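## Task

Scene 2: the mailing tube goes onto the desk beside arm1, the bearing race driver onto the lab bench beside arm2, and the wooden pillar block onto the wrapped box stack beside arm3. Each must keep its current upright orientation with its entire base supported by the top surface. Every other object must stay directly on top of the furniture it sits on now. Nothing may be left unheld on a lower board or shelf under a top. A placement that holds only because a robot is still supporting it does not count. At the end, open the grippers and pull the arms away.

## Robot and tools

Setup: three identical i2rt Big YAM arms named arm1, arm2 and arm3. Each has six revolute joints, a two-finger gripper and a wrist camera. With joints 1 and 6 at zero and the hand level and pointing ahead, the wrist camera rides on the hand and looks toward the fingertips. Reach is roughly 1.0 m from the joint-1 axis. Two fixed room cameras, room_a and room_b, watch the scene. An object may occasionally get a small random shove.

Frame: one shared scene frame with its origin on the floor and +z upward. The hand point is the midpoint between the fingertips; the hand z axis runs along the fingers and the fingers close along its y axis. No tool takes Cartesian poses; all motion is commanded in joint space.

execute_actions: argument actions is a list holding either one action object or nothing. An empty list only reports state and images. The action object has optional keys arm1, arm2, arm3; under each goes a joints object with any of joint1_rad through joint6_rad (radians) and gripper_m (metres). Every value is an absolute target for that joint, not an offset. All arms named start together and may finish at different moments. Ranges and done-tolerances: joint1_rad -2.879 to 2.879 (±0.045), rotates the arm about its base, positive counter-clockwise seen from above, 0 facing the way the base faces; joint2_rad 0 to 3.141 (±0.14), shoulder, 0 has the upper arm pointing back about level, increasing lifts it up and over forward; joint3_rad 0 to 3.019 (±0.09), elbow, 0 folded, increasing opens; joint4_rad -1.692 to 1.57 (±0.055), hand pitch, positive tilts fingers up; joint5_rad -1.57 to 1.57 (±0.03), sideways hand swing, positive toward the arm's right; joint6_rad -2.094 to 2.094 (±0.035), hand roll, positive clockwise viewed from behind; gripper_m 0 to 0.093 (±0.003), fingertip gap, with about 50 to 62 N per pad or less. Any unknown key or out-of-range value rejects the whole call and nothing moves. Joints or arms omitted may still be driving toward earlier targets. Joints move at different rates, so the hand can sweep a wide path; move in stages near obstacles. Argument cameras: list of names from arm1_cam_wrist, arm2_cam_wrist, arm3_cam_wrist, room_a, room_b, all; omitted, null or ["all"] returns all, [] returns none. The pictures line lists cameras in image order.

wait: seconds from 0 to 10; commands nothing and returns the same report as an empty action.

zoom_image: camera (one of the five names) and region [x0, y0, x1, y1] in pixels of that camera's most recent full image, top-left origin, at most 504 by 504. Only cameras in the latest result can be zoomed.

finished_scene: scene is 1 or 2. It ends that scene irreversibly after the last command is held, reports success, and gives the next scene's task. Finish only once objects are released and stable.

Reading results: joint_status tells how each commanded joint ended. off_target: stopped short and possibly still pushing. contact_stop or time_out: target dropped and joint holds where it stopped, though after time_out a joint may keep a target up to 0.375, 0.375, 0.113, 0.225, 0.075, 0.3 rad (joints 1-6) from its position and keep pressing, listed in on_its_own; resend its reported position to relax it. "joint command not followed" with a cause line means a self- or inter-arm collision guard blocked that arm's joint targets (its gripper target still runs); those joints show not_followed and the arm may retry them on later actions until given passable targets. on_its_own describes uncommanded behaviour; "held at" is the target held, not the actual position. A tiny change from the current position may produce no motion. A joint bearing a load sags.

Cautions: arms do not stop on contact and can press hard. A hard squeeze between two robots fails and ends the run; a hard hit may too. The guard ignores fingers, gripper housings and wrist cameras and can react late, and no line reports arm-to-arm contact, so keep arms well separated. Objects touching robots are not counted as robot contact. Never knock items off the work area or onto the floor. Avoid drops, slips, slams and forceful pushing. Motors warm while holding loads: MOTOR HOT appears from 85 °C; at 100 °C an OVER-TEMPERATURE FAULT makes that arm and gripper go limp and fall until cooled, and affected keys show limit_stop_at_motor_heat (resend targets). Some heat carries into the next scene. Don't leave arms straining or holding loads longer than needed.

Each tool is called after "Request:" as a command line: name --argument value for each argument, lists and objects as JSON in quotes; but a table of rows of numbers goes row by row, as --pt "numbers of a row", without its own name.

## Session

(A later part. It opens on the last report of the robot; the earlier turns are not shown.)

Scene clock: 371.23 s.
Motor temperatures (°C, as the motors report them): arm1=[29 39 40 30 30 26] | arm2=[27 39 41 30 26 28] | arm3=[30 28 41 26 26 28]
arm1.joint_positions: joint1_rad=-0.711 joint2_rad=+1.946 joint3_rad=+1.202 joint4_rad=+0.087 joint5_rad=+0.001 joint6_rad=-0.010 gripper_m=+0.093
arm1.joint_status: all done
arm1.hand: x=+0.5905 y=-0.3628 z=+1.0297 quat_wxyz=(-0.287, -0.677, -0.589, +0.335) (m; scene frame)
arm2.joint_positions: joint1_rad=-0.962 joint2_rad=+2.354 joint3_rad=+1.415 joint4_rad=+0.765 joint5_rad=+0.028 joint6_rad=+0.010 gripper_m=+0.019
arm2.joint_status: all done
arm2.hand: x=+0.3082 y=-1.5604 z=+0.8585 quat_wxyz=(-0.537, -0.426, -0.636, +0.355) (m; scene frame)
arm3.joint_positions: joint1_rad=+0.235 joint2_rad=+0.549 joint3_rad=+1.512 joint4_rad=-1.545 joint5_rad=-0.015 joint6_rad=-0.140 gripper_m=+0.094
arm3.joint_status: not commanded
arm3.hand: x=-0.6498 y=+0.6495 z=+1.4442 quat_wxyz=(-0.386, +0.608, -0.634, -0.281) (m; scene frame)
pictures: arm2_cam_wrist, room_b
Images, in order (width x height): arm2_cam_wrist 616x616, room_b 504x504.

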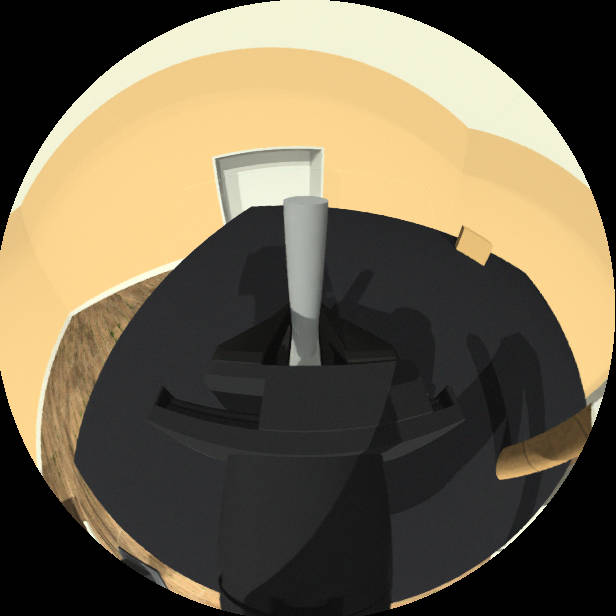

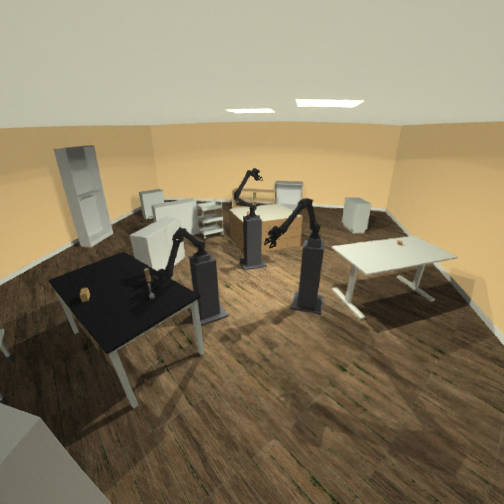

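Request:
execute_actions --actions '[{"arm2": {"joints": {"joint2_rad": 2.358}}}]' --cameras '["arm2_cam_wrist"]'

Scene clock: 374.50 s.
Motor temperatures (°C, as the motors report them): arm1=[29 39 40 30 30 26] | arm2=[27 39 41 30 26 28] | arm3=[30 28 41 26 26 28]
arm1.joint_positions: joint1_rad=-0.711 joint2_rad=+1.946 joint3_rad=+1.202 joint4_rad=+0.087 joint5_rad=+0.001 joint6_rad=-0.010 gripper_m=+0.093
arm1.joint_status: not commanded
arm1.hand: x=+0.5905 y=-0.3628 z=+1.0297 quat_wxyz=(-0.287, -0.677, -0.589, +0.335) (m; scene frame)
arm2.joint_positions: joint1_rad=-0.962 joint2_rad=+2.365 joint3_rad=+1.420 joint4_rad=+0.770 joint5_rad=+0.028 joint6_rad=+0.010 gripper_m=+0.019
arm2.joint_status: all done
arm2.hand: x=+0.3084 y=-1.5608 z=+0.8530 quat_wxyz=(-0.536, -0.426, -0.637, +0.355) (m; scene frame)
arm3.joint_positions: joint1_rad=+0.235 joint2_rad=+0.549 joint3_rad=+1.512 joint4_rad=-1.545 joint5_rad=-0.015 joint6_rad=-0.140 gripper_m=+0.094
arm3.joint_status: not commanded
arm3.hand: x=-0.6498 y=+0.6495 z=+1.4442 quat_wxyz=(-0.386, +0.608, -0.634, -0.281) (m; scene frame)
pictures: arm2_cam_wrist
Images, in order (width x height): arm2_cam_wrist 616x616.

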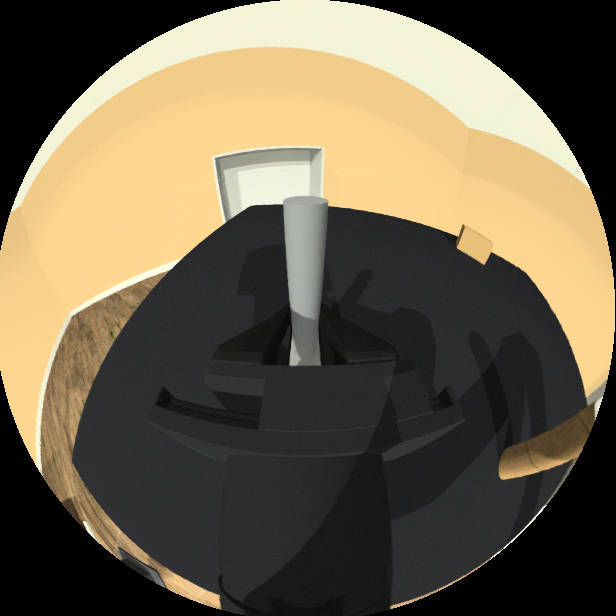

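Request:
execute_actions --actions '[{"arm2": {"joints": {"gripper_m": 0.093}}, "arm1": {"joints": {"joint2_rad": 2.1, "joint4_rad": 0.45}}}]' --cameras '["arm2_cam_wrist"]'

Scene clock: 378.63 s.
Motor temperatures (°C, as the motors report them): arm1=[29 39 40 30 30 26] | arm2=[27 39 41 29 26 28] | arm3=[30 28 41 26 26 28]
arm1.joint_positions: joint1_rad=-0.711 joint2_rad=+2.105 joint3_rad=+1.202 joint4_rad=+0.432 joint5_rad=+0.001 joint6_rad=-0.010 gripper_m=+0.093
arm1.joint_status: all done
arm1.hand: x=+0.5863 y=-0.3918 z=+0.9910 quat_wxyz=(-0.340, -0.643, -0.559, +0.397) (m; scene frame)
arm2.joint_positions: joint1_rad=-0.962 joint2_rad=+2.365 joint3_rad=+1.447 joint4_rad=+0.784 joint5_rad=+0.028 joint6_rad=+0.010 gripper_m=+0.093
arm2.joint_status: all done
arm2.hand: x=+0.3125 y=-1.5697 z=+0.8691 quat_wxyz=(-0.549, -0.419, -0.626, +0.363) (m; scene frame)
arm3.joint_positions: joint1_rad=+0.235 joint2_rad=+0.549 joint3_rad=+1.512 joint4_rad=-1.545 joint5_rad=-0.015 joint6_rad=-0.140 gripper_m=+0.094
arm3.joint_status: not commanded
arm3.hand: x=-0.6498 y=+0.6495 z=+1.4442 quat_wxyz=(-0.386, +0.608, -0.634, -0.281) (m; scene frame)
pictures: arm2_cam_wrist
Images, in order (width x height): arm2_cam_wrist 616x616.

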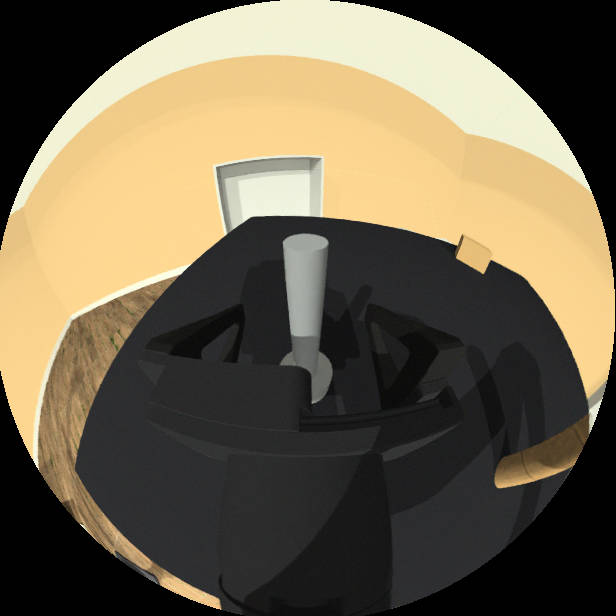

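Request:
execute_actions --actions '[{"arm2": {"joints": {"joint2_rad": 1.95, "joint3_rad": 2.02, "joint4_rad": 0.1, "joint5_rad": 0.0}}, "arm1": {"joints": {"joint2_rad": 2.205, "joint3_rad": 1.26, "joint4_rad": 0.68}}}]' --cameras '[]'

Request:
execute_actions --actions '[{"arm2": {"joints": {"joint1_rad": -1.357, "joint2_rad": 2.13, "joint4_rad": -1.41}}}]' --cameras '["arm2_cam_wrist"]'

Scene clock: 405.40 s.
Motor temperatures (°C, as the motors report them): arm1=[29 40 39 30 30 26] | arm2=[27 39 41 29 26 28] | arm3=[30 28 41 26 26 28]
arm1.joint_positions: joint1_rad=-0.711 joint2_rad=+2.193 joint3_rad=+1.225 joint4_rad=+0.662 joint5_rad=+0.001 joint6_rad=-0.010 gripper_m=+0.093
arm1.joint_status: all done
arm1.hand: x=+0.5834 y=-0.4116 z=+0.9904 quat_wxyz=(-0.384, -0.609, -0.529, +0.449) (m; scene frame)
arm2.joint_positions: joint1_rad=-0.962 joint2_rad=+1.969 joint3_rad=+2.011 joint4_rad=+0.109 joint5_rad=+0.004 joint6_rad=+0.010 gripper_m=+0.093
arm2.joint_status: all done
arm2.hand: x=+0.3332 y=-1.6050 z=+1.3643 quat_wxyz=(-0.639, -0.357, -0.545, +0.409) (m; scene frame)
arm3.joint_positions: joint1_rad=+0.235 joint2_rad=+0.549 joint3_rad=+1.512 joint4_rad=-1.545 joint5_rad=-0.015 joint6_rad=-0.140 gripper_m=+0.094
arm3.joint_status: not commanded
arm3.hand: x=-0.6498 y=+0.6495 z=+1.4442 quat_wxyz=(-0.386, +0.608, -0.634, -0.281) (m; scene frame)
pictures: none
No camera images: the call's "cameras" was empty. Leave "cameras" out to get every camera's image.

Scene clock: 407.23 s.
Motor temperatures (°C, as the motors report them): arm1=[29 40 39 30 30 26] | arm2=[27 39 41 29 26 28] | arm3=[30 28 41 26 26 28]
arm1.joint_positions: joint1_rad=-0.711 joint2_rad=+2.193 joint3_rad=+1.225 joint4_rad=+0.662 joint5_rad=+0.001 joint6_rad=-0.010 gripper_m=+0.093
arm1.joint_status: not commanded
arm1.hand: x=+0.5834 y=-0.4116 z=+0.9904 quat_wxyz=(-0.384, -0.609, -0.529, +0.449) (m; scene frame)
arm2.joint_positions: joint1_rad=-1.345 joint2_rad=+2.170 joint3_rad=+2.007 joint4_rad=-1.395 joint5_rad=+0.001 joint6_rad=+0.010 gripper_m=+0.093
arm2.joint_status: all done
arm2.hand: x=+0.0086 y=-1.4958 z=+0.9554 quat_wxyz=(-0.004, -0.696, -0.718, +0.005) (m; scene frame)
arm3.joint_positions: joint1_rad=+0.235 joint2_rad=+0.549 joint3_rad=+1.512 joint4_rad=-1.545 joint5_rad=-0.015 joint6_rad=-0.140 gripper_m=+0.094
arm3.joint_status: not commanded
arm3.hand: x=-0.6498 y=+0.6495 z=+1.4442 quat_wxyz=(-0.386, +0.608, -0.634, -0.281) (m; scene frame)
pictures: arm2_cam_wrist
Images, in order (width x height): arm2_cam_wrist 616x616.

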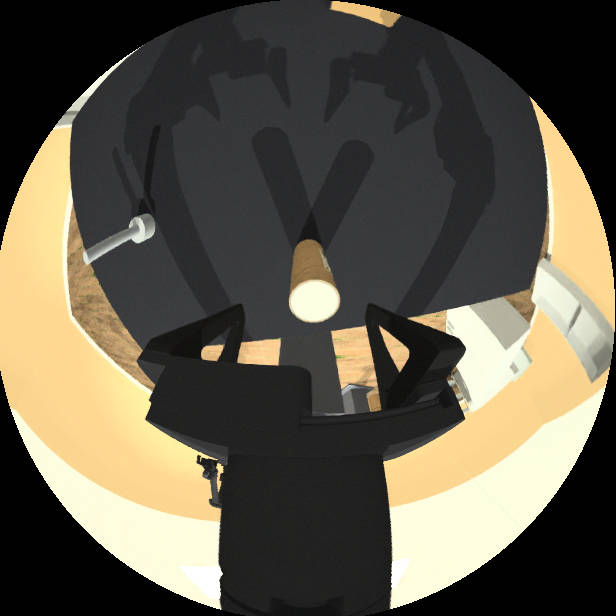

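Request:
execute_actions --actions '[{"arm2": {"joints": {"joint1_rad": -1.372, "joint2_rad": 2.19, "joint3_rad": 1.87, "joint4_rad": -1.245}}}]' --cameras '["arm2_cam_wrist"]'

Scene clock: 416.60 s.
Motor temperatures (°C, as the motors report them): arm1=[29 40 39 30 30 26] | arm2=[27 40 40 29 26 28] | arm3=[30 28 41 26 26 28]
arm1.joint_positions: joint1_rad=-0.711 joint2_rad=+2.193 joint3_rad=+1.225 joint4_rad=+0.662 joint5_rad=+0.001 joint6_rad=-0.010 gripper_m=+0.093
arm1.joint_status: not commanded
arm1.hand: x=+0.5834 y=-0.4116 z=+0.9904 quat_wxyz=(-0.384, -0.609, -0.529, +0.449) (m; scene frame)
arm2.joint_positions: joint1_rad=-1.361 joint2_rad=+2.190 joint3_rad=+1.868 joint4_rad=-1.262 joint5_rad=+0.001 joint6_rad=+0.010 gripper_m=+0.093
arm2.joint_status: all done
arm2.hand: x=-0.0028 y=-1.4810 z=+0.8914 quat_wxyz=(+0.005, -0.701, -0.713, -0.003) (m; scene frame)
arm3.joint_positions: joint1_rad=+0.235 joint2_rad=+0.549 joint3_rad=+1.512 joint4_rad=-1.545 joint5_rad=-0.015 joint6_rad=-0.140 gripper_m=+0.094
arm3.joint_status: not commanded
arm3.hand: x=-0.6498 y=+0.6495 z=+1.4442 quat_wxyz=(-0.386, +0.608, -0.634, -0.281) (m; scene frame)
pictures: arm2_cam_wrist
Images, in order (width x height): arm2_cam_wrist 616x616.

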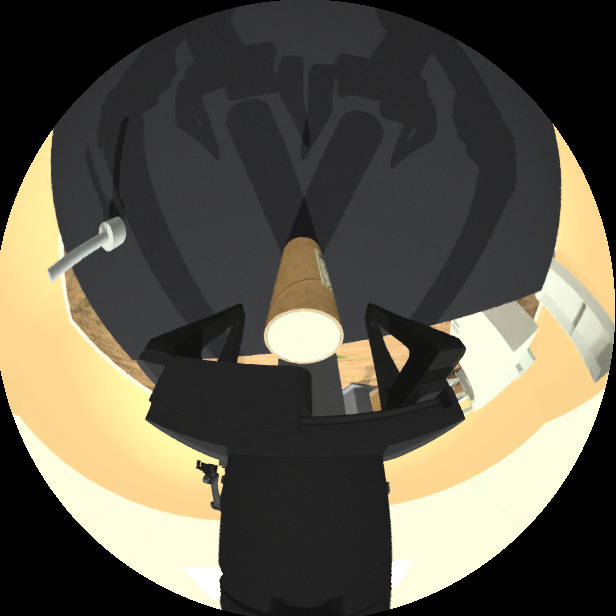

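Request:
execute_actions --actions '[{"arm2": {"joints": {"gripper_m": 0.02}}}]' --cameras '[]'

Scene clock: 419.97 s.
Motor temperatures (°C, as the motors report them): arm1=[29 40 39 30 30 26] | arm2=[27 40 40 29 26 28] | arm3=[30 28 41 26 26 28]
arm1.joint_positions: joint1_rad=-0.711 joint2_rad=+2.193 joint3_rad=+1.225 joint4_rad=+0.662 joint5_rad=+0.001 joint6_rad=-0.010 gripper_m=+0.093
arm1.joint_status: not commanded
arm1.hand: x=+0.5834 y=-0.4116 z=+0.9904 quat_wxyz=(-0.384, -0.609, -0.529, +0.449) (m; scene frame)
arm2.joint_positions: joint1_rad=-1.361 joint2_rad=+2.190 joint3_rad=+1.868 joint4_rad=-1.262 joint5_rad=+0.001 joint6_rad=+0.010 gripper_m=+0.046
arm2.joint_status: gripper_m off_target (ended at +0.046, target +0.020)
arm2.hand: x=-0.0027 y=-1.4810 z=+0.8914 quat_wxyz=(+0.004, -0.701, -0.713, -0.004) (m; scene frame)
arm3.joint_positions: joint1_rad=+0.235 joint2_rad=+0.549 joint3_rad=+1.512 joint4_rad=-1.545 joint5_rad=-0.015 joint6_rad=-0.140 gripper_m=+0.094
arm3.joint_status: not commanded
arm3.hand: x=-0.6498 y=+0.6495 z=+1.4442 quat_wxyz=(-0.386, +0.608, -0.634, -0.281) (m; scene frame)
pictures: none
No camera images: the call's "cameras" was empty. Leave "cameras" out to get every camera's image.

Request:
execute_actions --actions '[{"arm2": {"joints": {"joint1_rad": 0.64, "joint2_rad": 2.07, "joint3_rad": 2.15, "joint4_rad": -1.62, "joint6_rad": 2.05}}}]' --cameras '["arm1_cam_wrist", "arm2_cam_wrist", "room_b"]'

Scene clock: 438.77 s.
Motor temperatures (°C, as the motors report them): arm1=[29 40 39 30 30 26] | arm2=[27 40 39 29 26 28] | arm3=[30 28 41 26 26 28]
arm1.joint_positions: joint1_rad=-0.711 joint2_rad=+2.193 joint3_rad=+1.225 joint4_rad=+0.662 joint5_rad=+0.001 joint6_rad=-0.010 gripper_m=+0.093
arm1.joint_status: not commanded
arm1.hand: x=+0.5834 y=-0.4116 z=+0.9904 quat_wxyz=(-0.384, -0.609, -0.529, +0.449) (m; scene frame)
arm2.joint_positions: joint1_rad=+0.652 joint2_rad=+2.090 joint3_rad=+2.123 joint4_rad=-1.605 joint5_rad=+0.000 joint6_rad=+2.036 gripper_m=+0.046
arm2.joint_status: all done
arm2.hand: x=+0.5614 y=-0.5322 z=+1.0497 quat_wxyz=(+0.000, -0.706, -0.708, +0.001) (m; scene frame)
arm3.joint_positions: joint1_rad=+0.235 joint2_rad=+0.549 joint3_rad=+1.512 joint4_rad=-1.545 joint5_rad=-0.015 joint6_rad=-0.140 gripper_m=+0.094
arm3.joint_status: not commanded
arm3.hand: x=-0.6498 y=+0.6495 z=+1.4442 quat_wxyz=(-0.386, +0.608, -0.634, -0.281) (m; scene frame)
pictures: arm1_cam_wrist, arm2_cam_wrist, room_b
Images, in order (width x height): arm1_cam_wrist 616x616, arm2_cam_wrist 616x616, room_b 504x504.

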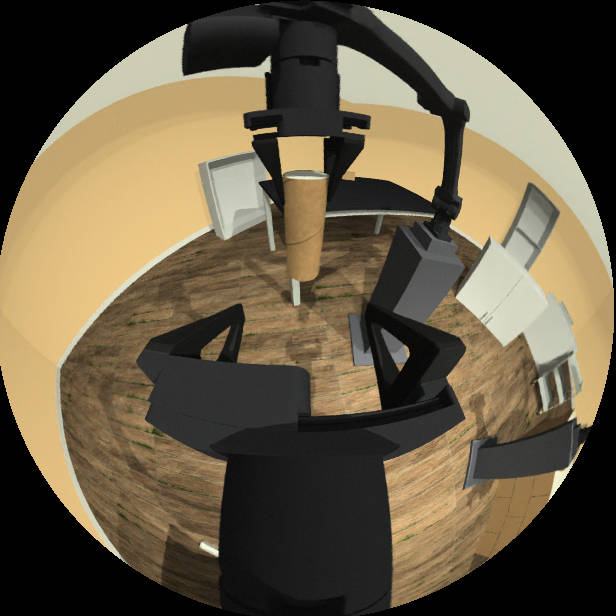

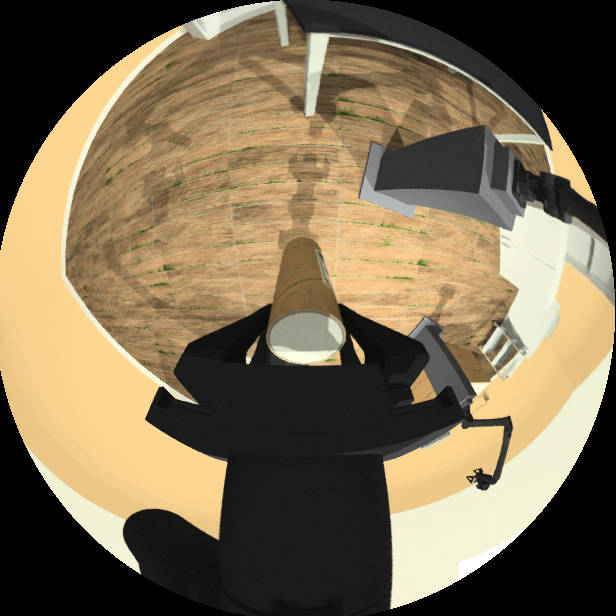

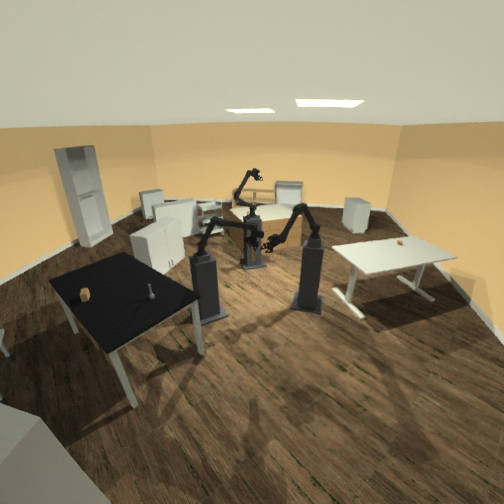

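Request:
zoom_image --camera "arm1_cam_wrist" --region '[235, 100, 385, 300]'

Region (235, 100, 385, 300) of arm1_cam_wrist's 616x616 image, scaled by 2.520, with more detail than that image has; it fills the left 378 columns of this view, and the rest is white.

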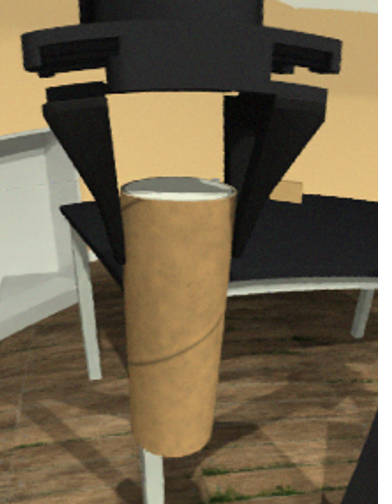

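Request:
execute_actions --actions '[{"arm1": {"joints": {"joint2_rad": 2.51, "joint3_rad": 1.80, "joint4_rad": 0.43}}}]' --cameras '["arm1_cam_wrist", "arm2_cam_wrist"]'

Scene clock: 457.73 s.
Motor temperatures (°C, as the motors report them): arm1=[29 40 39 30 30 26] | arm2=[27 40 41 29 26 28] | arm3=[30 28 41 26 26 28]
arm1.joint_positions: joint1_rad=-0.711 joint2_rad=+2.505 joint3_rad=+1.763 joint4_rad=+0.432 joint5_rad=+0.001 joint6_rad=-0.010 gripper_m=+0.093
arm1.joint_status: all done
arm1.hand: x=+0.5639 y=-0.5437 z=+0.9481 quat_wxyz=(-0.383, -0.610, -0.530, +0.448) (m; scene frame)
arm2.joint_positions: joint1_rad=+0.652 joint2_rad=+2.090 joint3_rad=+2.123 joint4_rad=-1.605 joint5_rad=+0.000 joint6_rad=+2.036 gripper_m=+0.046
arm2.joint_status: not commanded
arm2.hand: x=+0.5614 y=-0.5322 z=+1.0497 quat_wxyz=(+0.000, -0.706, -0.708, +0.001) (m; scene frame)
arm3.joint_positions: joint1_rad=+0.235 joint2_rad=+0.549 joint3_rad=+1.512 joint4_rad=-1.545 joint5_rad=-0.015 joint6_rad=-0.140 gripper_m=+0.094
arm3.joint_status: not commanded
arm3.hand: x=-0.6498 y=+0.6495 z=+1.4442 quat_wxyz=(-0.386, +0.608, -0.634, -0.281) (m; scene frame)
pictures: arm1_cam_wrist, arm2_cam_wrist
Images, in order (width x height): arm1_cam_wrist 616x616, arm2_cam_wrist 616x616.

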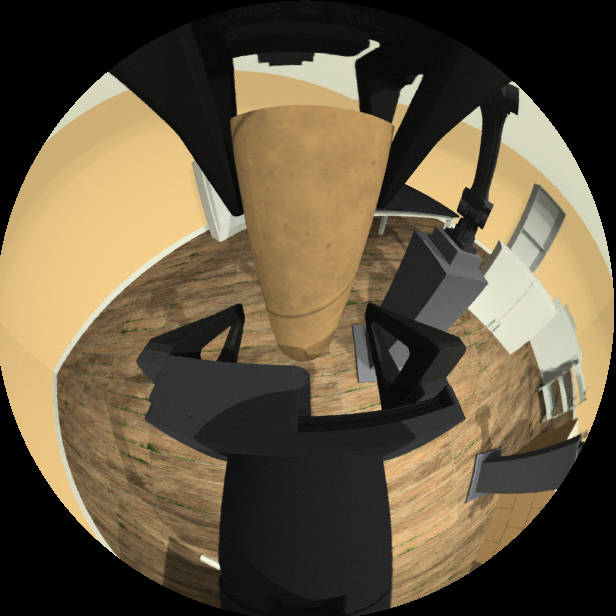

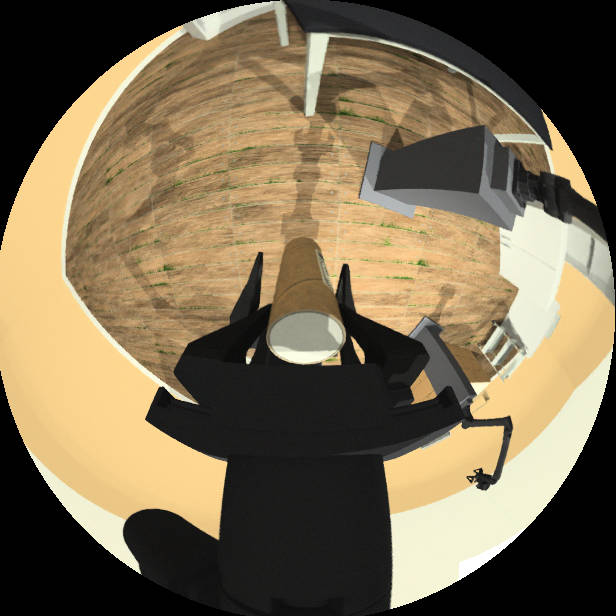

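Request:
execute_actions --actions '[{"arm1": {"joints": {"joint4_rad": 0.48, "gripper_m": 0.02}}}]' --cameras '["arm1_cam_wrist"]'

Scene clock: 473.73 s.
Motor temperatures (°C, as the motors report them): arm1=[29 41 40 30 30 26] | arm2=[27 40 41 29 26 28] | arm3=[30 28 41 26 26 28]
arm1.joint_positions: joint1_rad=-0.711 joint2_rad=+2.505 joint3_rad=+1.763 joint4_rad=+0.454 joint5_rad=+0.001 joint6_rad=-0.007 gripper_m=+0.046
arm1.joint_status: gripper_m off_target (ended at +0.046, target +0.020); the others done
arm1.hand: x=+0.5638 y=-0.5453 z=+0.9533 quat_wxyz=(-0.390, -0.606, -0.525, +0.454) (m; scene frame)
arm2.joint_positions: joint1_rad=+0.652 joint2_rad=+2.090 joint3_rad=+2.123 joint4_rad=-1.606 joint5_rad=+0.000 joint6_rad=+2.037 gripper_m=+0.046
arm2.joint_status: not commanded
arm2.hand: x=+0.5612 y=-0.5322 z=+1.0497 quat_wxyz=(+0.000, -0.707, -0.707, +0.001) (m; scene frame)
arm3.joint_positions: joint1_rad=+0.235 joint2_rad=+0.549 joint3_rad=+1.512 joint4_rad=-1.545 joint5_rad=-0.015 joint6_rad=-0.140 gripper_m=+0.094
arm3.joint_status: not commanded
arm3.hand: x=-0.6498 y=+0.6495 z=+1.4442 quat_wxyz=(-0.386, +0.608, -0.634, -0.281) (m; scene frame)
pictures: arm1_cam_wrist
Images, in order (width x height): arm1_cam_wrist 616x616.

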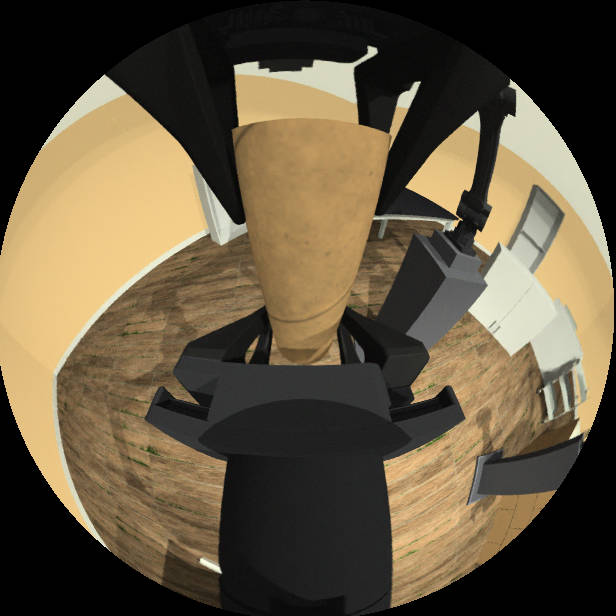

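Request:
execute_actions --actions '[{"arm2": {"joints": {"gripper_m": 0.072}}}]' --cameras '[]'

Request:
execute_actions --actions '[{"arm2": {"joints": {"joint2_rad": 1.88}}}]' --cameras '["arm1_cam_wrist"]'

Scene clock: 479.60 s.
Motor temperatures (°C, as the motors report them): arm1=[29 41 41 30 30 26] | arm2=[27 40 41 29 26 28] | arm3=[30 28 41 26 26 28]
arm1.joint_positions: joint1_rad=-0.711 joint2_rad=+2.505 joint3_rad=+1.763 joint4_rad=+0.461 joint5_rad=+0.001 joint6_rad=-0.007 gripper_m=+0.046
arm1.joint_status: not commanded
arm1.hand: x=+0.5637 y=-0.5458 z=+0.9548 quat_wxyz=(-0.391, -0.604, -0.524, +0.456) (m; scene frame)
arm2.joint_positions: joint1_rad=+0.652 joint2_rad=+2.090 joint3_rad=+2.123 joint4_rad=-1.606 joint5_rad=+0.000 joint6_rad=+2.038 gripper_m=+0.072
arm2.joint_status: all done
arm2.hand: x=+0.5612 y=-0.5322 z=+1.0497 quat_wxyz=(+0.000, -0.707, -0.707, +0.001) (m; scene frame)
arm3.joint_positions: joint1_rad=+0.235 joint2_rad=+0.549 joint3_rad=+1.512 joint4_rad=-1.545 joint5_rad=-0.015 joint6_rad=-0.140 gripper_m=+0.094
arm3.joint_status: not commanded
arm3.hand: x=-0.6498 y=+0.6495 z=+1.4442 quat_wxyz=(-0.386, +0.608, -0.634, -0.281) (m; scene frame)
pictures: none
No camera images: the call's "cameras" was empty. Leave "cameras" out to get every camera's image.

Scene clock: 480.87 s.
Motor temperatures (°C, as the motors report them): arm1=[29 41 41 30 30 26] | arm2=[27 40 41 29 26 28] | arm3=[30 28 41 26 26 28]
arm1.joint_positions: joint1_rad=-0.711 joint2_rad=+2.505 joint3_rad=+1.763 joint4_rad=+0.461 joint5_rad=+0.001 joint6_rad=-0.007 gripper_m=+0.046
arm1.joint_status: not commanded
arm1.hand: x=+0.5637 y=-0.5458 z=+0.9548 quat_wxyz=(-0.391, -0.604, -0.524, +0.456) (m; scene frame)
arm2.joint_positions: joint1_rad=+0.652 joint2_rad=+1.866 joint3_rad=+2.123 joint4_rad=-1.606 joint5_rad=+0.000 joint6_rad=+2.038 gripper_m=+0.072
arm2.joint_status: all done
arm2.hand: x=+0.5350 y=-0.5453 z=+1.1876 quat_wxyz=(-0.035, -0.703, -0.703, -0.105) (m; scene frame)
arm3.joint_positions: joint1_rad=+0.235 joint2_rad=+0.549 joint3_rad=+1.512 joint4_rad=-1.545 joint5_rad=-0.015 joint6_rad=-0.140 gripper_m=+0.094
arm3.joint_status: not commanded
arm3.hand: x=-0.6498 y=+0.6495 z=+1.4442 quat_wxyz=(-0.386, +0.608, -0.634, -0.281) (m; scene frame)
pictures: arm1_cam_wrist
Images, in order (width x height): arm1_cam_wrist 616x616.

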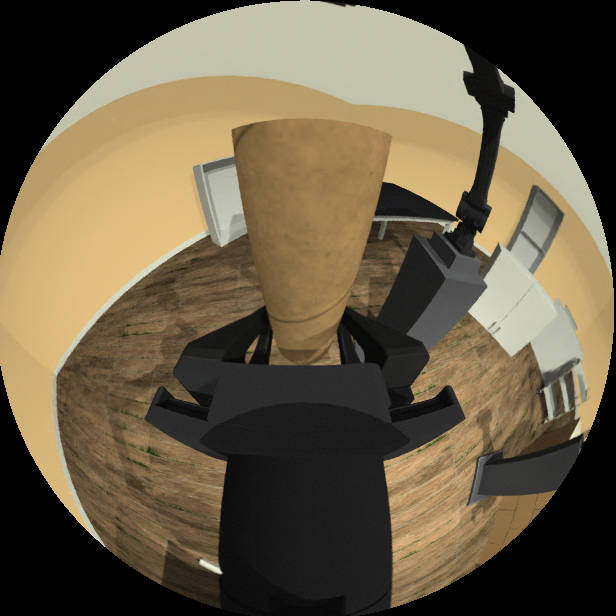

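Request:
zoom_image --camera "arm1_cam_wrist" --region '[200, 100, 420, 380]'

Region (200, 100, 420, 380) of arm1_cam_wrist's 616x616 image, scaled by 1.800, with more detail than that image has; it fills the left 396 columns of this view, and the rest is white.

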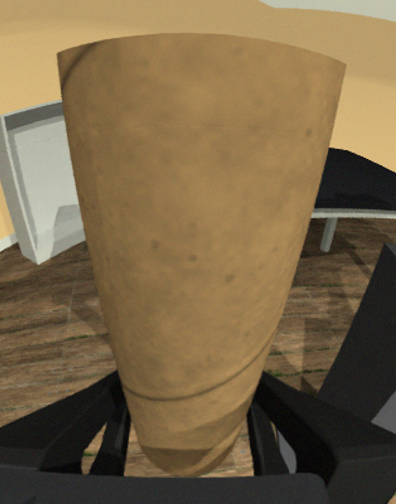

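Request:
execute_actions --actions '[{"arm1": {"joints": {"joint1_rad": 1.78, "joint2_rad": 2.64, "joint3_rad": 1.51, "joint4_rad": 0.825}}, "arm2": {"joints": {"joint2_rad": 1.3, "joint3_rad": 1.3, "joint4_rad": -1.0, "joint6_rad": 1.0}}}]' --cameras '["arm1_cam_wrist", "room_a"]'

Scene clock: 551.10 s.
Motor temperatures (°C, as the motors report them): arm1=[29 42 41 31 30 26] | arm2=[27 39 42 29 26 28] | arm3=[30 28 41 26 26 28]
arm1.joint_positions: joint1_rad=+1.779 joint2_rad=+2.631 joint3_rad=+1.513 joint4_rad=+0.810 joint5_rad=-0.002 joint6_rad=-0.007 gripper_m=+0.046
arm1.joint_status: all done
arm1.hand: x=+1.2586 y=+0.8777 z=+0.8202 quat_wxyz=(-0.548, +0.307, -0.746, -0.220) (m; scene frame)
arm2.joint_positions: joint1_rad=+0.652 joint2_rad=+1.310 joint3_rad=+1.294 joint4_rad=-1.023 joint5_rad=+0.000 joint6_rad=+1.014 gripper_m=+0.072
arm2.joint_status: all done
arm2.hand: x=+0.4243 y=-0.6012 z=+1.1532 quat_wxyz=(-0.194, -0.260, -0.929, -0.177) (m; scene frame)
arm3.joint_positions: joint1_rad=+0.235 joint2_rad=+0.549 joint3_rad=+1.512 joint4_rad=-1.545 joint5_rad=-0.015 joint6_rad=-0.140 gripper_m=+0.094
arm3.joint_status: not commanded
arm3.hand: x=-0.6498 y=+0.6495 z=+1.4442 quat_wxyz=(-0.386, +0.608, -0.634, -0.281) (m; scene frame)
pictures: arm1_cam_wrist, room_a
Images, in order (width x height): arm1_cam_wrist 616x616, room_a 504x504.

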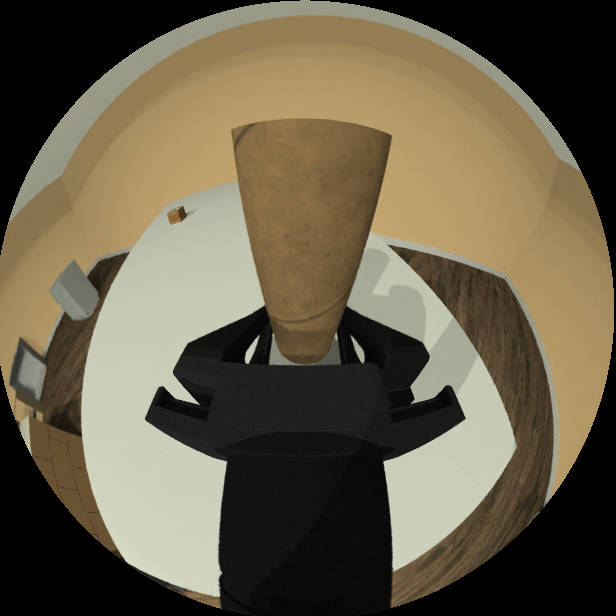

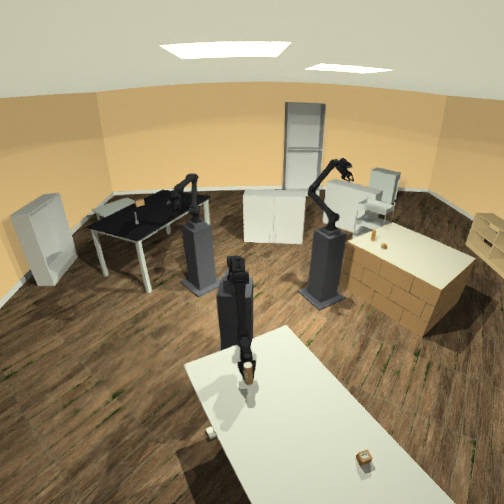

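Request:
execute_actions --actions '[{"arm1": {"joints": {"joint2_rad": 2.712, "joint4_rad": 0.87}}}]' --cameras '["arm1_cam_wrist"]'

Scene clock: 556.37 s.
Motor temperatures (°C, as the motors report them): arm1=[29 42 40 31 30 26] | arm2=[27 39 41 29 26 28] | arm3=[30 28 41 26 26 28]
arm1.joint_positions: joint1_rad=+1.779 joint2_rad=+2.702 joint3_rad=+1.513 joint4_rad=+0.853 joint5_rad=-0.002 joint6_rad=-0.007 gripper_m=+0.046
arm1.joint_status: all done
arm1.hand: x=+1.2450 y=+0.8644 z=+0.7763 quat_wxyz=(-0.538, +0.311, -0.753, -0.216) (m; scene frame)
arm2.joint_positions: joint1_rad=+0.652 joint2_rad=+1.310 joint3_rad=+1.294 joint4_rad=-1.023 joint5_rad=+0.000 joint6_rad=+1.014 gripper_m=+0.072
arm2.joint_status: not commanded
arm2.hand: x=+0.4243 y=-0.6012 z=+1.1532 quat_wxyz=(-0.194, -0.260, -0.929, -0.177) (m; scene frame)
arm3.joint_positions: joint1_rad=+0.235 joint2_rad=+0.549 joint3_rad=+1.512 joint4_rad=-1.545 joint5_rad=-0.015 joint6_rad=-0.140 gripper_m=+0.094
arm3.joint_status: not commanded
arm3.hand: x=-0.6498 y=+0.6495 z=+1.4442 quat_wxyz=(-0.386, +0.608, -0.634, -0.281) (m; scene frame)
pictures: arm1_cam_wrist
Images, in order (width x height): arm1_cam_wrist 616x616.

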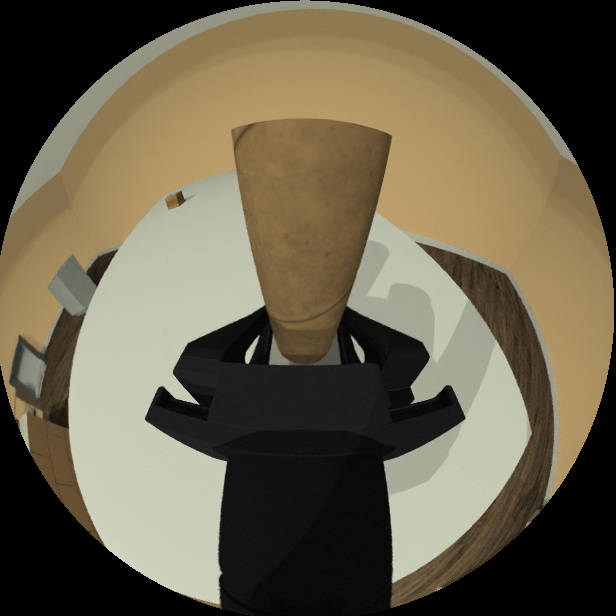

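Request:
execute_actions --actions '[{"arm1": {"joints": {"joint2_rad": 2.748, "joint4_rad": 0.895}}}]' --cameras '["arm1_cam_wrist", "room_a"]'

Request:
zoom_image --camera "room_a" --region '[210, 340, 290, 420]'

Scene clock: 560.03 s.
Motor temperatures (°C, as the motors report them): arm1=[29 42 39 31 30 26] | arm2=[27 38 41 29 26 28] | arm3=[30 28 41 26 26 28]
arm1.joint_positions: joint1_rad=+1.779 joint2_rad=+2.725 joint3_rad=+1.513 joint4_rad=+0.876 joint5_rad=-0.002 joint6_rad=-0.007 gripper_m=+0.046
arm1.joint_status: all done
arm1.hand: x=+1.2407 y=+0.8602 z=+0.7646 quat_wxyz=(-0.538, +0.311, -0.754, -0.216) (m; scene frame)
arm2.joint_positions: joint1_rad=+0.652 joint2_rad=+1.310 joint3_rad=+1.294 joint4_rad=-1.023 joint5_rad=+0.000 joint6_rad=+1.014 gripper_m=+0.072
arm2.joint_status: not commanded
arm2.hand: x=+0.4243 y=-0.6012 z=+1.1532 quat_wxyz=(-0.194, -0.260, -0.929, -0.177) (m; scene frame)
arm3.joint_positions: joint1_rad=+0.235 joint2_rad=+0.549 joint3_rad=+1.512 joint4_rad=-1.545 joint5_rad=-0.015 joint6_rad=-0.140 gripper_m=+0.094
arm3.joint_status: not commanded
arm3.hand: x=-0.6498 y=+0.6495 z=+1.4442 quat_wxyz=(-0.386, +0.608, -0.634, -0.281) (m; scene frame)
pictures: arm1_cam_wrist, room_a
Images, in order (width x height): arm1_cam_wrist 616x616, room_a 504x504.

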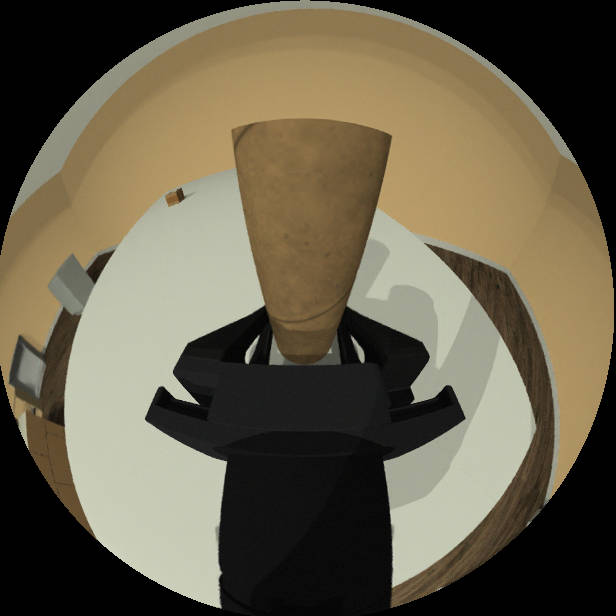

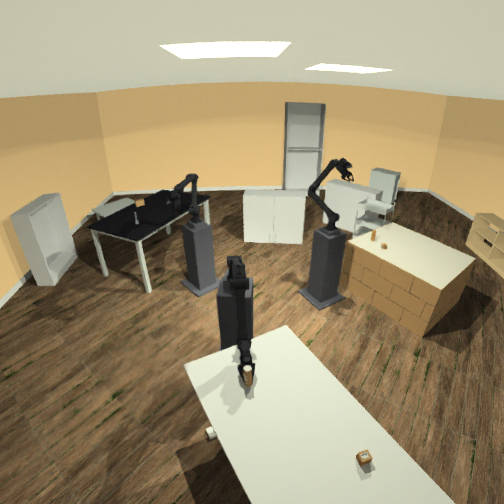

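Region (210, 340, 290, 420) of room_a's 504x504 image, scaled by 6.300, with more detail than that image has.

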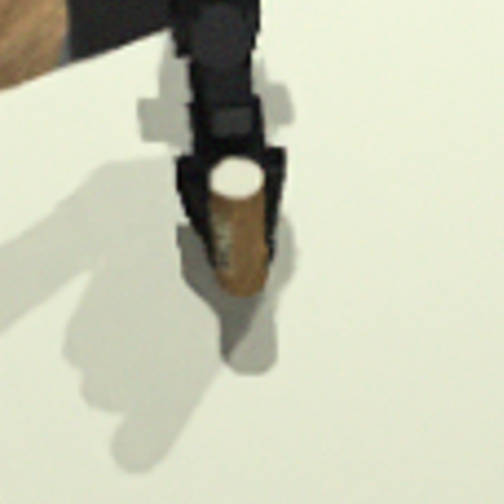

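Request:
execute_actions --actions '[{"arm1": {"joints": {"joint2_rad": 2.768}}}]' --cameras '["arm1_cam_wrist"]'

Scene clock: 562.30 s.
Motor temperatures (°C, as the motors report them): arm1=[29 42 39 31 30 26] | arm2=[27 38 41 29 26 28] | arm3=[30 28 41 26 26 28]
arm1.joint_positions: joint1_rad=+1.779 joint2_rad=+2.745 joint3_rad=+1.513 joint4_rad=+0.877 joint5_rad=-0.002 joint6_rad=-0.007 gripper_m=+0.046
arm1.joint_status: all done
arm1.hand: x=+1.2358 y=+0.8554 z=+0.7503 quat_wxyz=(-0.531, +0.313, -0.758, -0.213) (m; scene frame)
arm2.joint_positions: joint1_rad=+0.652 joint2_rad=+1.310 joint3_rad=+1.294 joint4_rad=-1.023 joint5_rad=+0.000 joint6_rad=+1.014 gripper_m=+0.072
arm2.joint_status: not commanded
arm2.hand: x=+0.4243 y=-0.6012 z=+1.1532 quat_wxyz=(-0.194, -0.260, -0.929, -0.177) (m; scene frame)
arm3.joint_positions: joint1_rad=+0.235 joint2_rad=+0.549 joint3_rad=+1.512 joint4_rad=-1.545 joint5_rad=-0.015 joint6_rad=-0.140 gripper_m=+0.094
arm3.joint_status: not commanded
arm3.hand: x=-0.6498 y=+0.6495 z=+1.4442 quat_wxyz=(-0.386, +0.608, -0.634, -0.281) (m; scene frame)
pictures: arm1_cam_wrist
Images, in order (width x height): arm1_cam_wrist 616x616.

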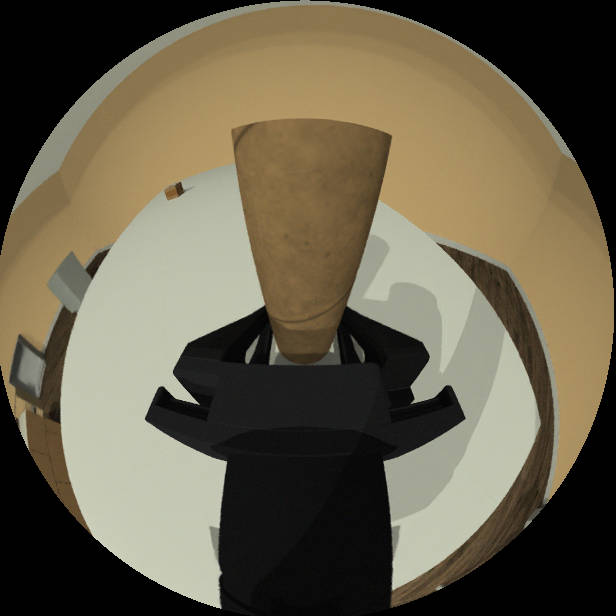

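Request:
execute_actions --actions '[{"arm1": {"joints": {"joint2_rad": 2.79, "joint4_rad": 0.915}}}]' --cameras '["arm1_cam_wrist"]'

Scene clock: 565.40 s.
Motor temperatures (°C, as the motors report them): arm1=[29 42 39 31 30 26] | arm2=[27 38 41 29 26 28] | arm3=[30 28 41 26 26 28]
arm1.joint_positions: joint1_rad=+1.779 joint2_rad=+2.753 joint3_rad=+1.513 joint4_rad=+0.902 joint5_rad=-0.002 joint6_rad=-0.007 gripper_m=+0.046
arm1.joint_status: all done
arm1.hand: x=+1.2351 y=+0.8547 z=+0.7499 quat_wxyz=(-0.537, +0.311, -0.754, -0.216) (m; scene frame)
arm2.joint_positions: joint1_rad=+0.652 joint2_rad=+1.310 joint3_rad=+1.294 joint4_rad=-1.023 joint5_rad=+0.000 joint6_rad=+1.014 gripper_m=+0.072
arm2.joint_status: not commanded
arm2.hand: x=+0.4243 y=-0.6012 z=+1.1532 quat_wxyz=(-0.194, -0.260, -0.929, -0.177) (m; scene frame)
arm3.joint_positions: joint1_rad=+0.235 joint2_rad=+0.549 joint3_rad=+1.512 joint4_rad=-1.545 joint5_rad=-0.015 joint6_rad=-0.140 gripper_m=+0.094
arm3.joint_status: not commanded
arm3.hand: x=-0.6498 y=+0.6495 z=+1.4442 quat_wxyz=(-0.386, +0.608, -0.634, -0.281) (m; scene frame)
pictures: arm1_cam_wrist
Images, in order (width x height): arm1_cam_wrist 616x616.

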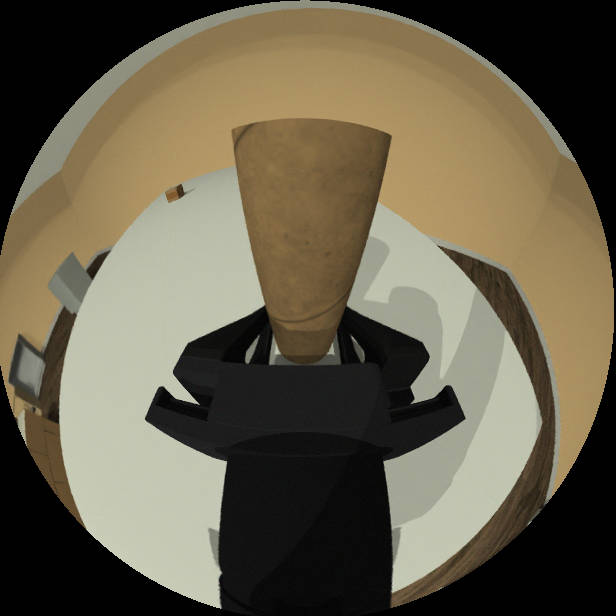

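Request:
execute_actions --actions '[{"arm1": {"joints": {"joint2_rad": 2.753, "gripper_m": 0.093}}}]' --cameras '["arm1_cam_wrist"]'

Scene clock: 568.93 s.
Motor temperatures (°C, as the motors report them): arm1=[29 42 38 31 30 26] | arm2=[27 38 41 29 26 28] | arm3=[30 28 41 26 26 28]
arm1.joint_positions: joint1_rad=+1.779 joint2_rad=+2.753 joint3_rad=+1.513 joint4_rad=+0.902 joint5_rad=-0.002 joint6_rad=-0.007 gripper_m=+0.093
arm1.joint_status: all done
arm1.hand: x=+1.2351 y=+0.8547 z=+0.7499 quat_wxyz=(-0.537, +0.311, -0.754, -0.216) (m; scene frame)
arm2.joint_positions: joint1_rad=+0.652 joint2_rad=+1.310 joint3_rad=+1.294 joint4_rad=-1.023 joint5_rad=+0.000 joint6_rad=+1.014 gripper_m=+0.072
arm2.joint_status: not commanded
arm2.hand: x=+0.4243 y=-0.6012 z=+1.1532 quat_wxyz=(-0.194, -0.260, -0.929, -0.177) (m; scene frame)
arm3.joint_positions: joint1_rad=+0.235 joint2_rad=+0.549 joint3_rad=+1.512 joint4_rad=-1.545 joint5_rad=-0.015 joint6_rad=-0.140 gripper_m=+0.094
arm3.joint_status: not commanded
arm3.hand: x=-0.6498 y=+0.6495 z=+1.4442 quat_wxyz=(-0.386, +0.608, -0.634, -0.281) (m; scene frame)
pictures: arm1_cam_wrist
Images, in order (width x height): arm1_cam_wrist 616x616.

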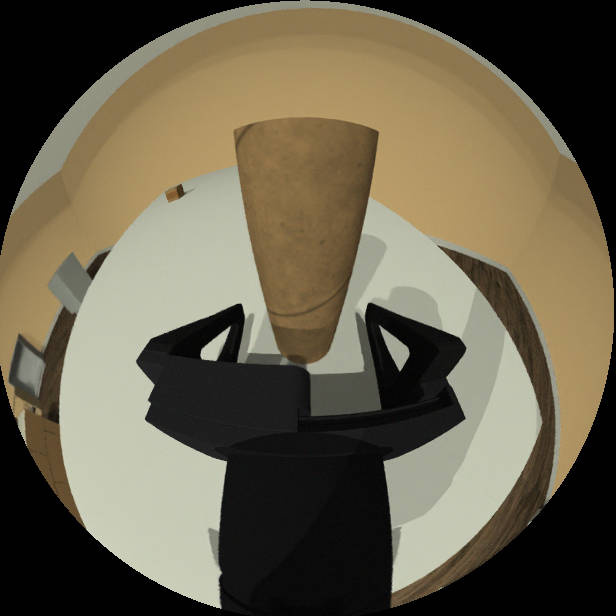

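Request:
execute_actions --actions '[{"arm1": {"joints": {"joint2_rad": 2.2, "joint3_rad": 0.8, "joint4_rad": 1.0}}}]'

Scene clock: 575.77 s.
Motor temperatures (°C, as the motors report them): arm1=[29 42 38 30 30 26] | arm2=[27 38 41 29 26 28] | arm3=[30 28 41 26 26 28]
arm1.joint_positions: joint1_rad=+1.779 joint2_rad=+2.187 joint3_rad=+0.798 joint4_rad=+0.995 joint5_rad=-0.002 joint6_rad=-0.007 gripper_m=+0.093
arm1.joint_status: all done
arm1.hand: x=+1.1188 y=+0.7420 z=+0.9118 quat_wxyz=(-0.516, +0.317, -0.769, -0.207) (m; scene frame)
arm2.joint_positions: joint1_rad=+0.652 joint2_rad=+1.310 joint3_rad=+1.294 joint4_rad=-1.023 joint5_rad=+0.000 joint6_rad=+1.014 gripper_m=+0.072
arm2.joint_status: not commanded
arm2.hand: x=+0.4243 y=-0.6012 z=+1.1532 quat_wxyz=(-0.194, -0.260, -0.929, -0.177) (m; scene frame)
arm3.joint_positions: joint1_rad=+0.235 joint2_rad=+0.549 joint3_rad=+1.512 joint4_rad=-1.545 joint5_rad=-0.015 joint6_rad=-0.140 gripper_m=+0.094
arm3.joint_status: not commanded
arm3.hand: x=-0.6498 y=+0.6495 z=+1.4442 quat_wxyz=(-0.386, +0.608, -0.634, -0.281) (m; scene frame)
pictures: arm1_cam_wrist, arm2_cam_wrist, arm3_cam_wrist, room_a, room_b
Images, in order (width x height): arm1_cam_wrist 616x616, arm2_cam_wrist 616x616, arm3_cam_wrist 616x616, room_a 504x504, room_b 504x504.

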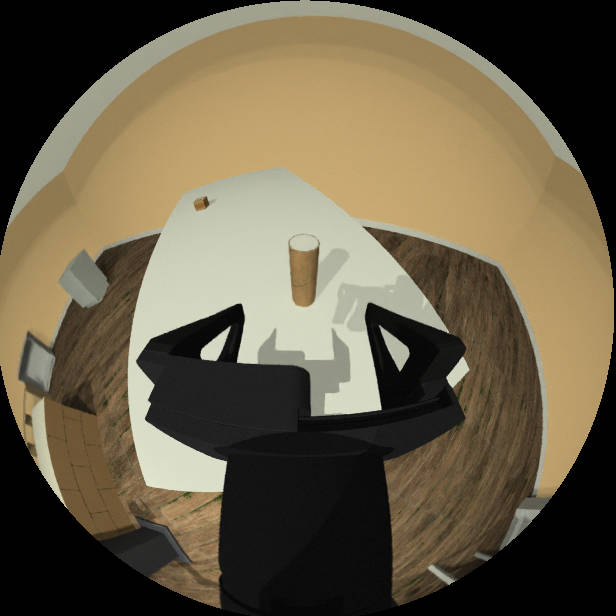

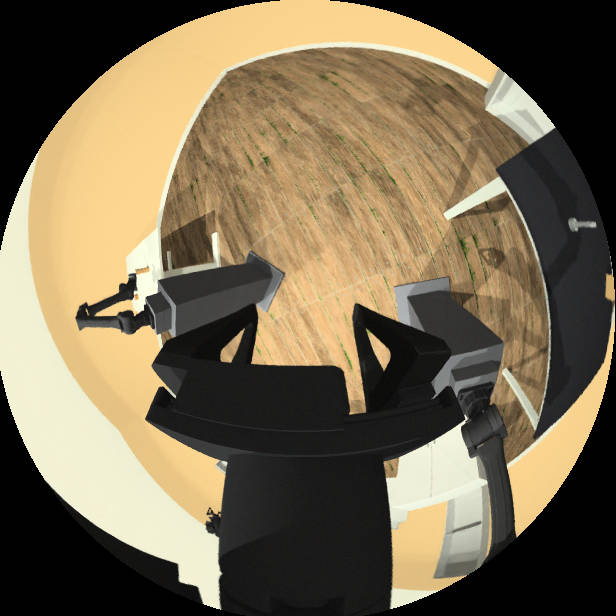

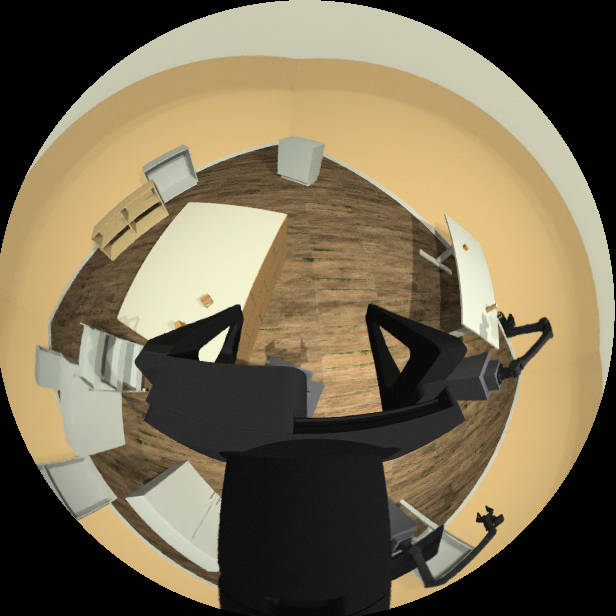

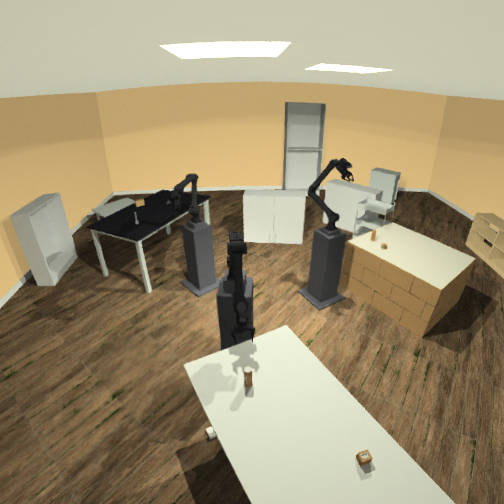

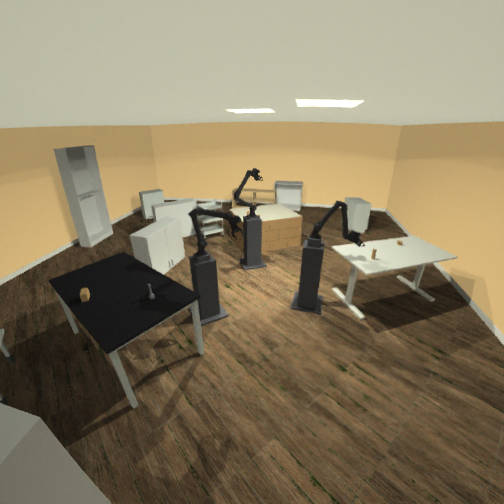

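The tube is standing on the desk, the driver on the lab bench and the pillar block on the stack. Ending scene 2.

Request:
finished_scene --scene 2

The scene is finished: the task was done.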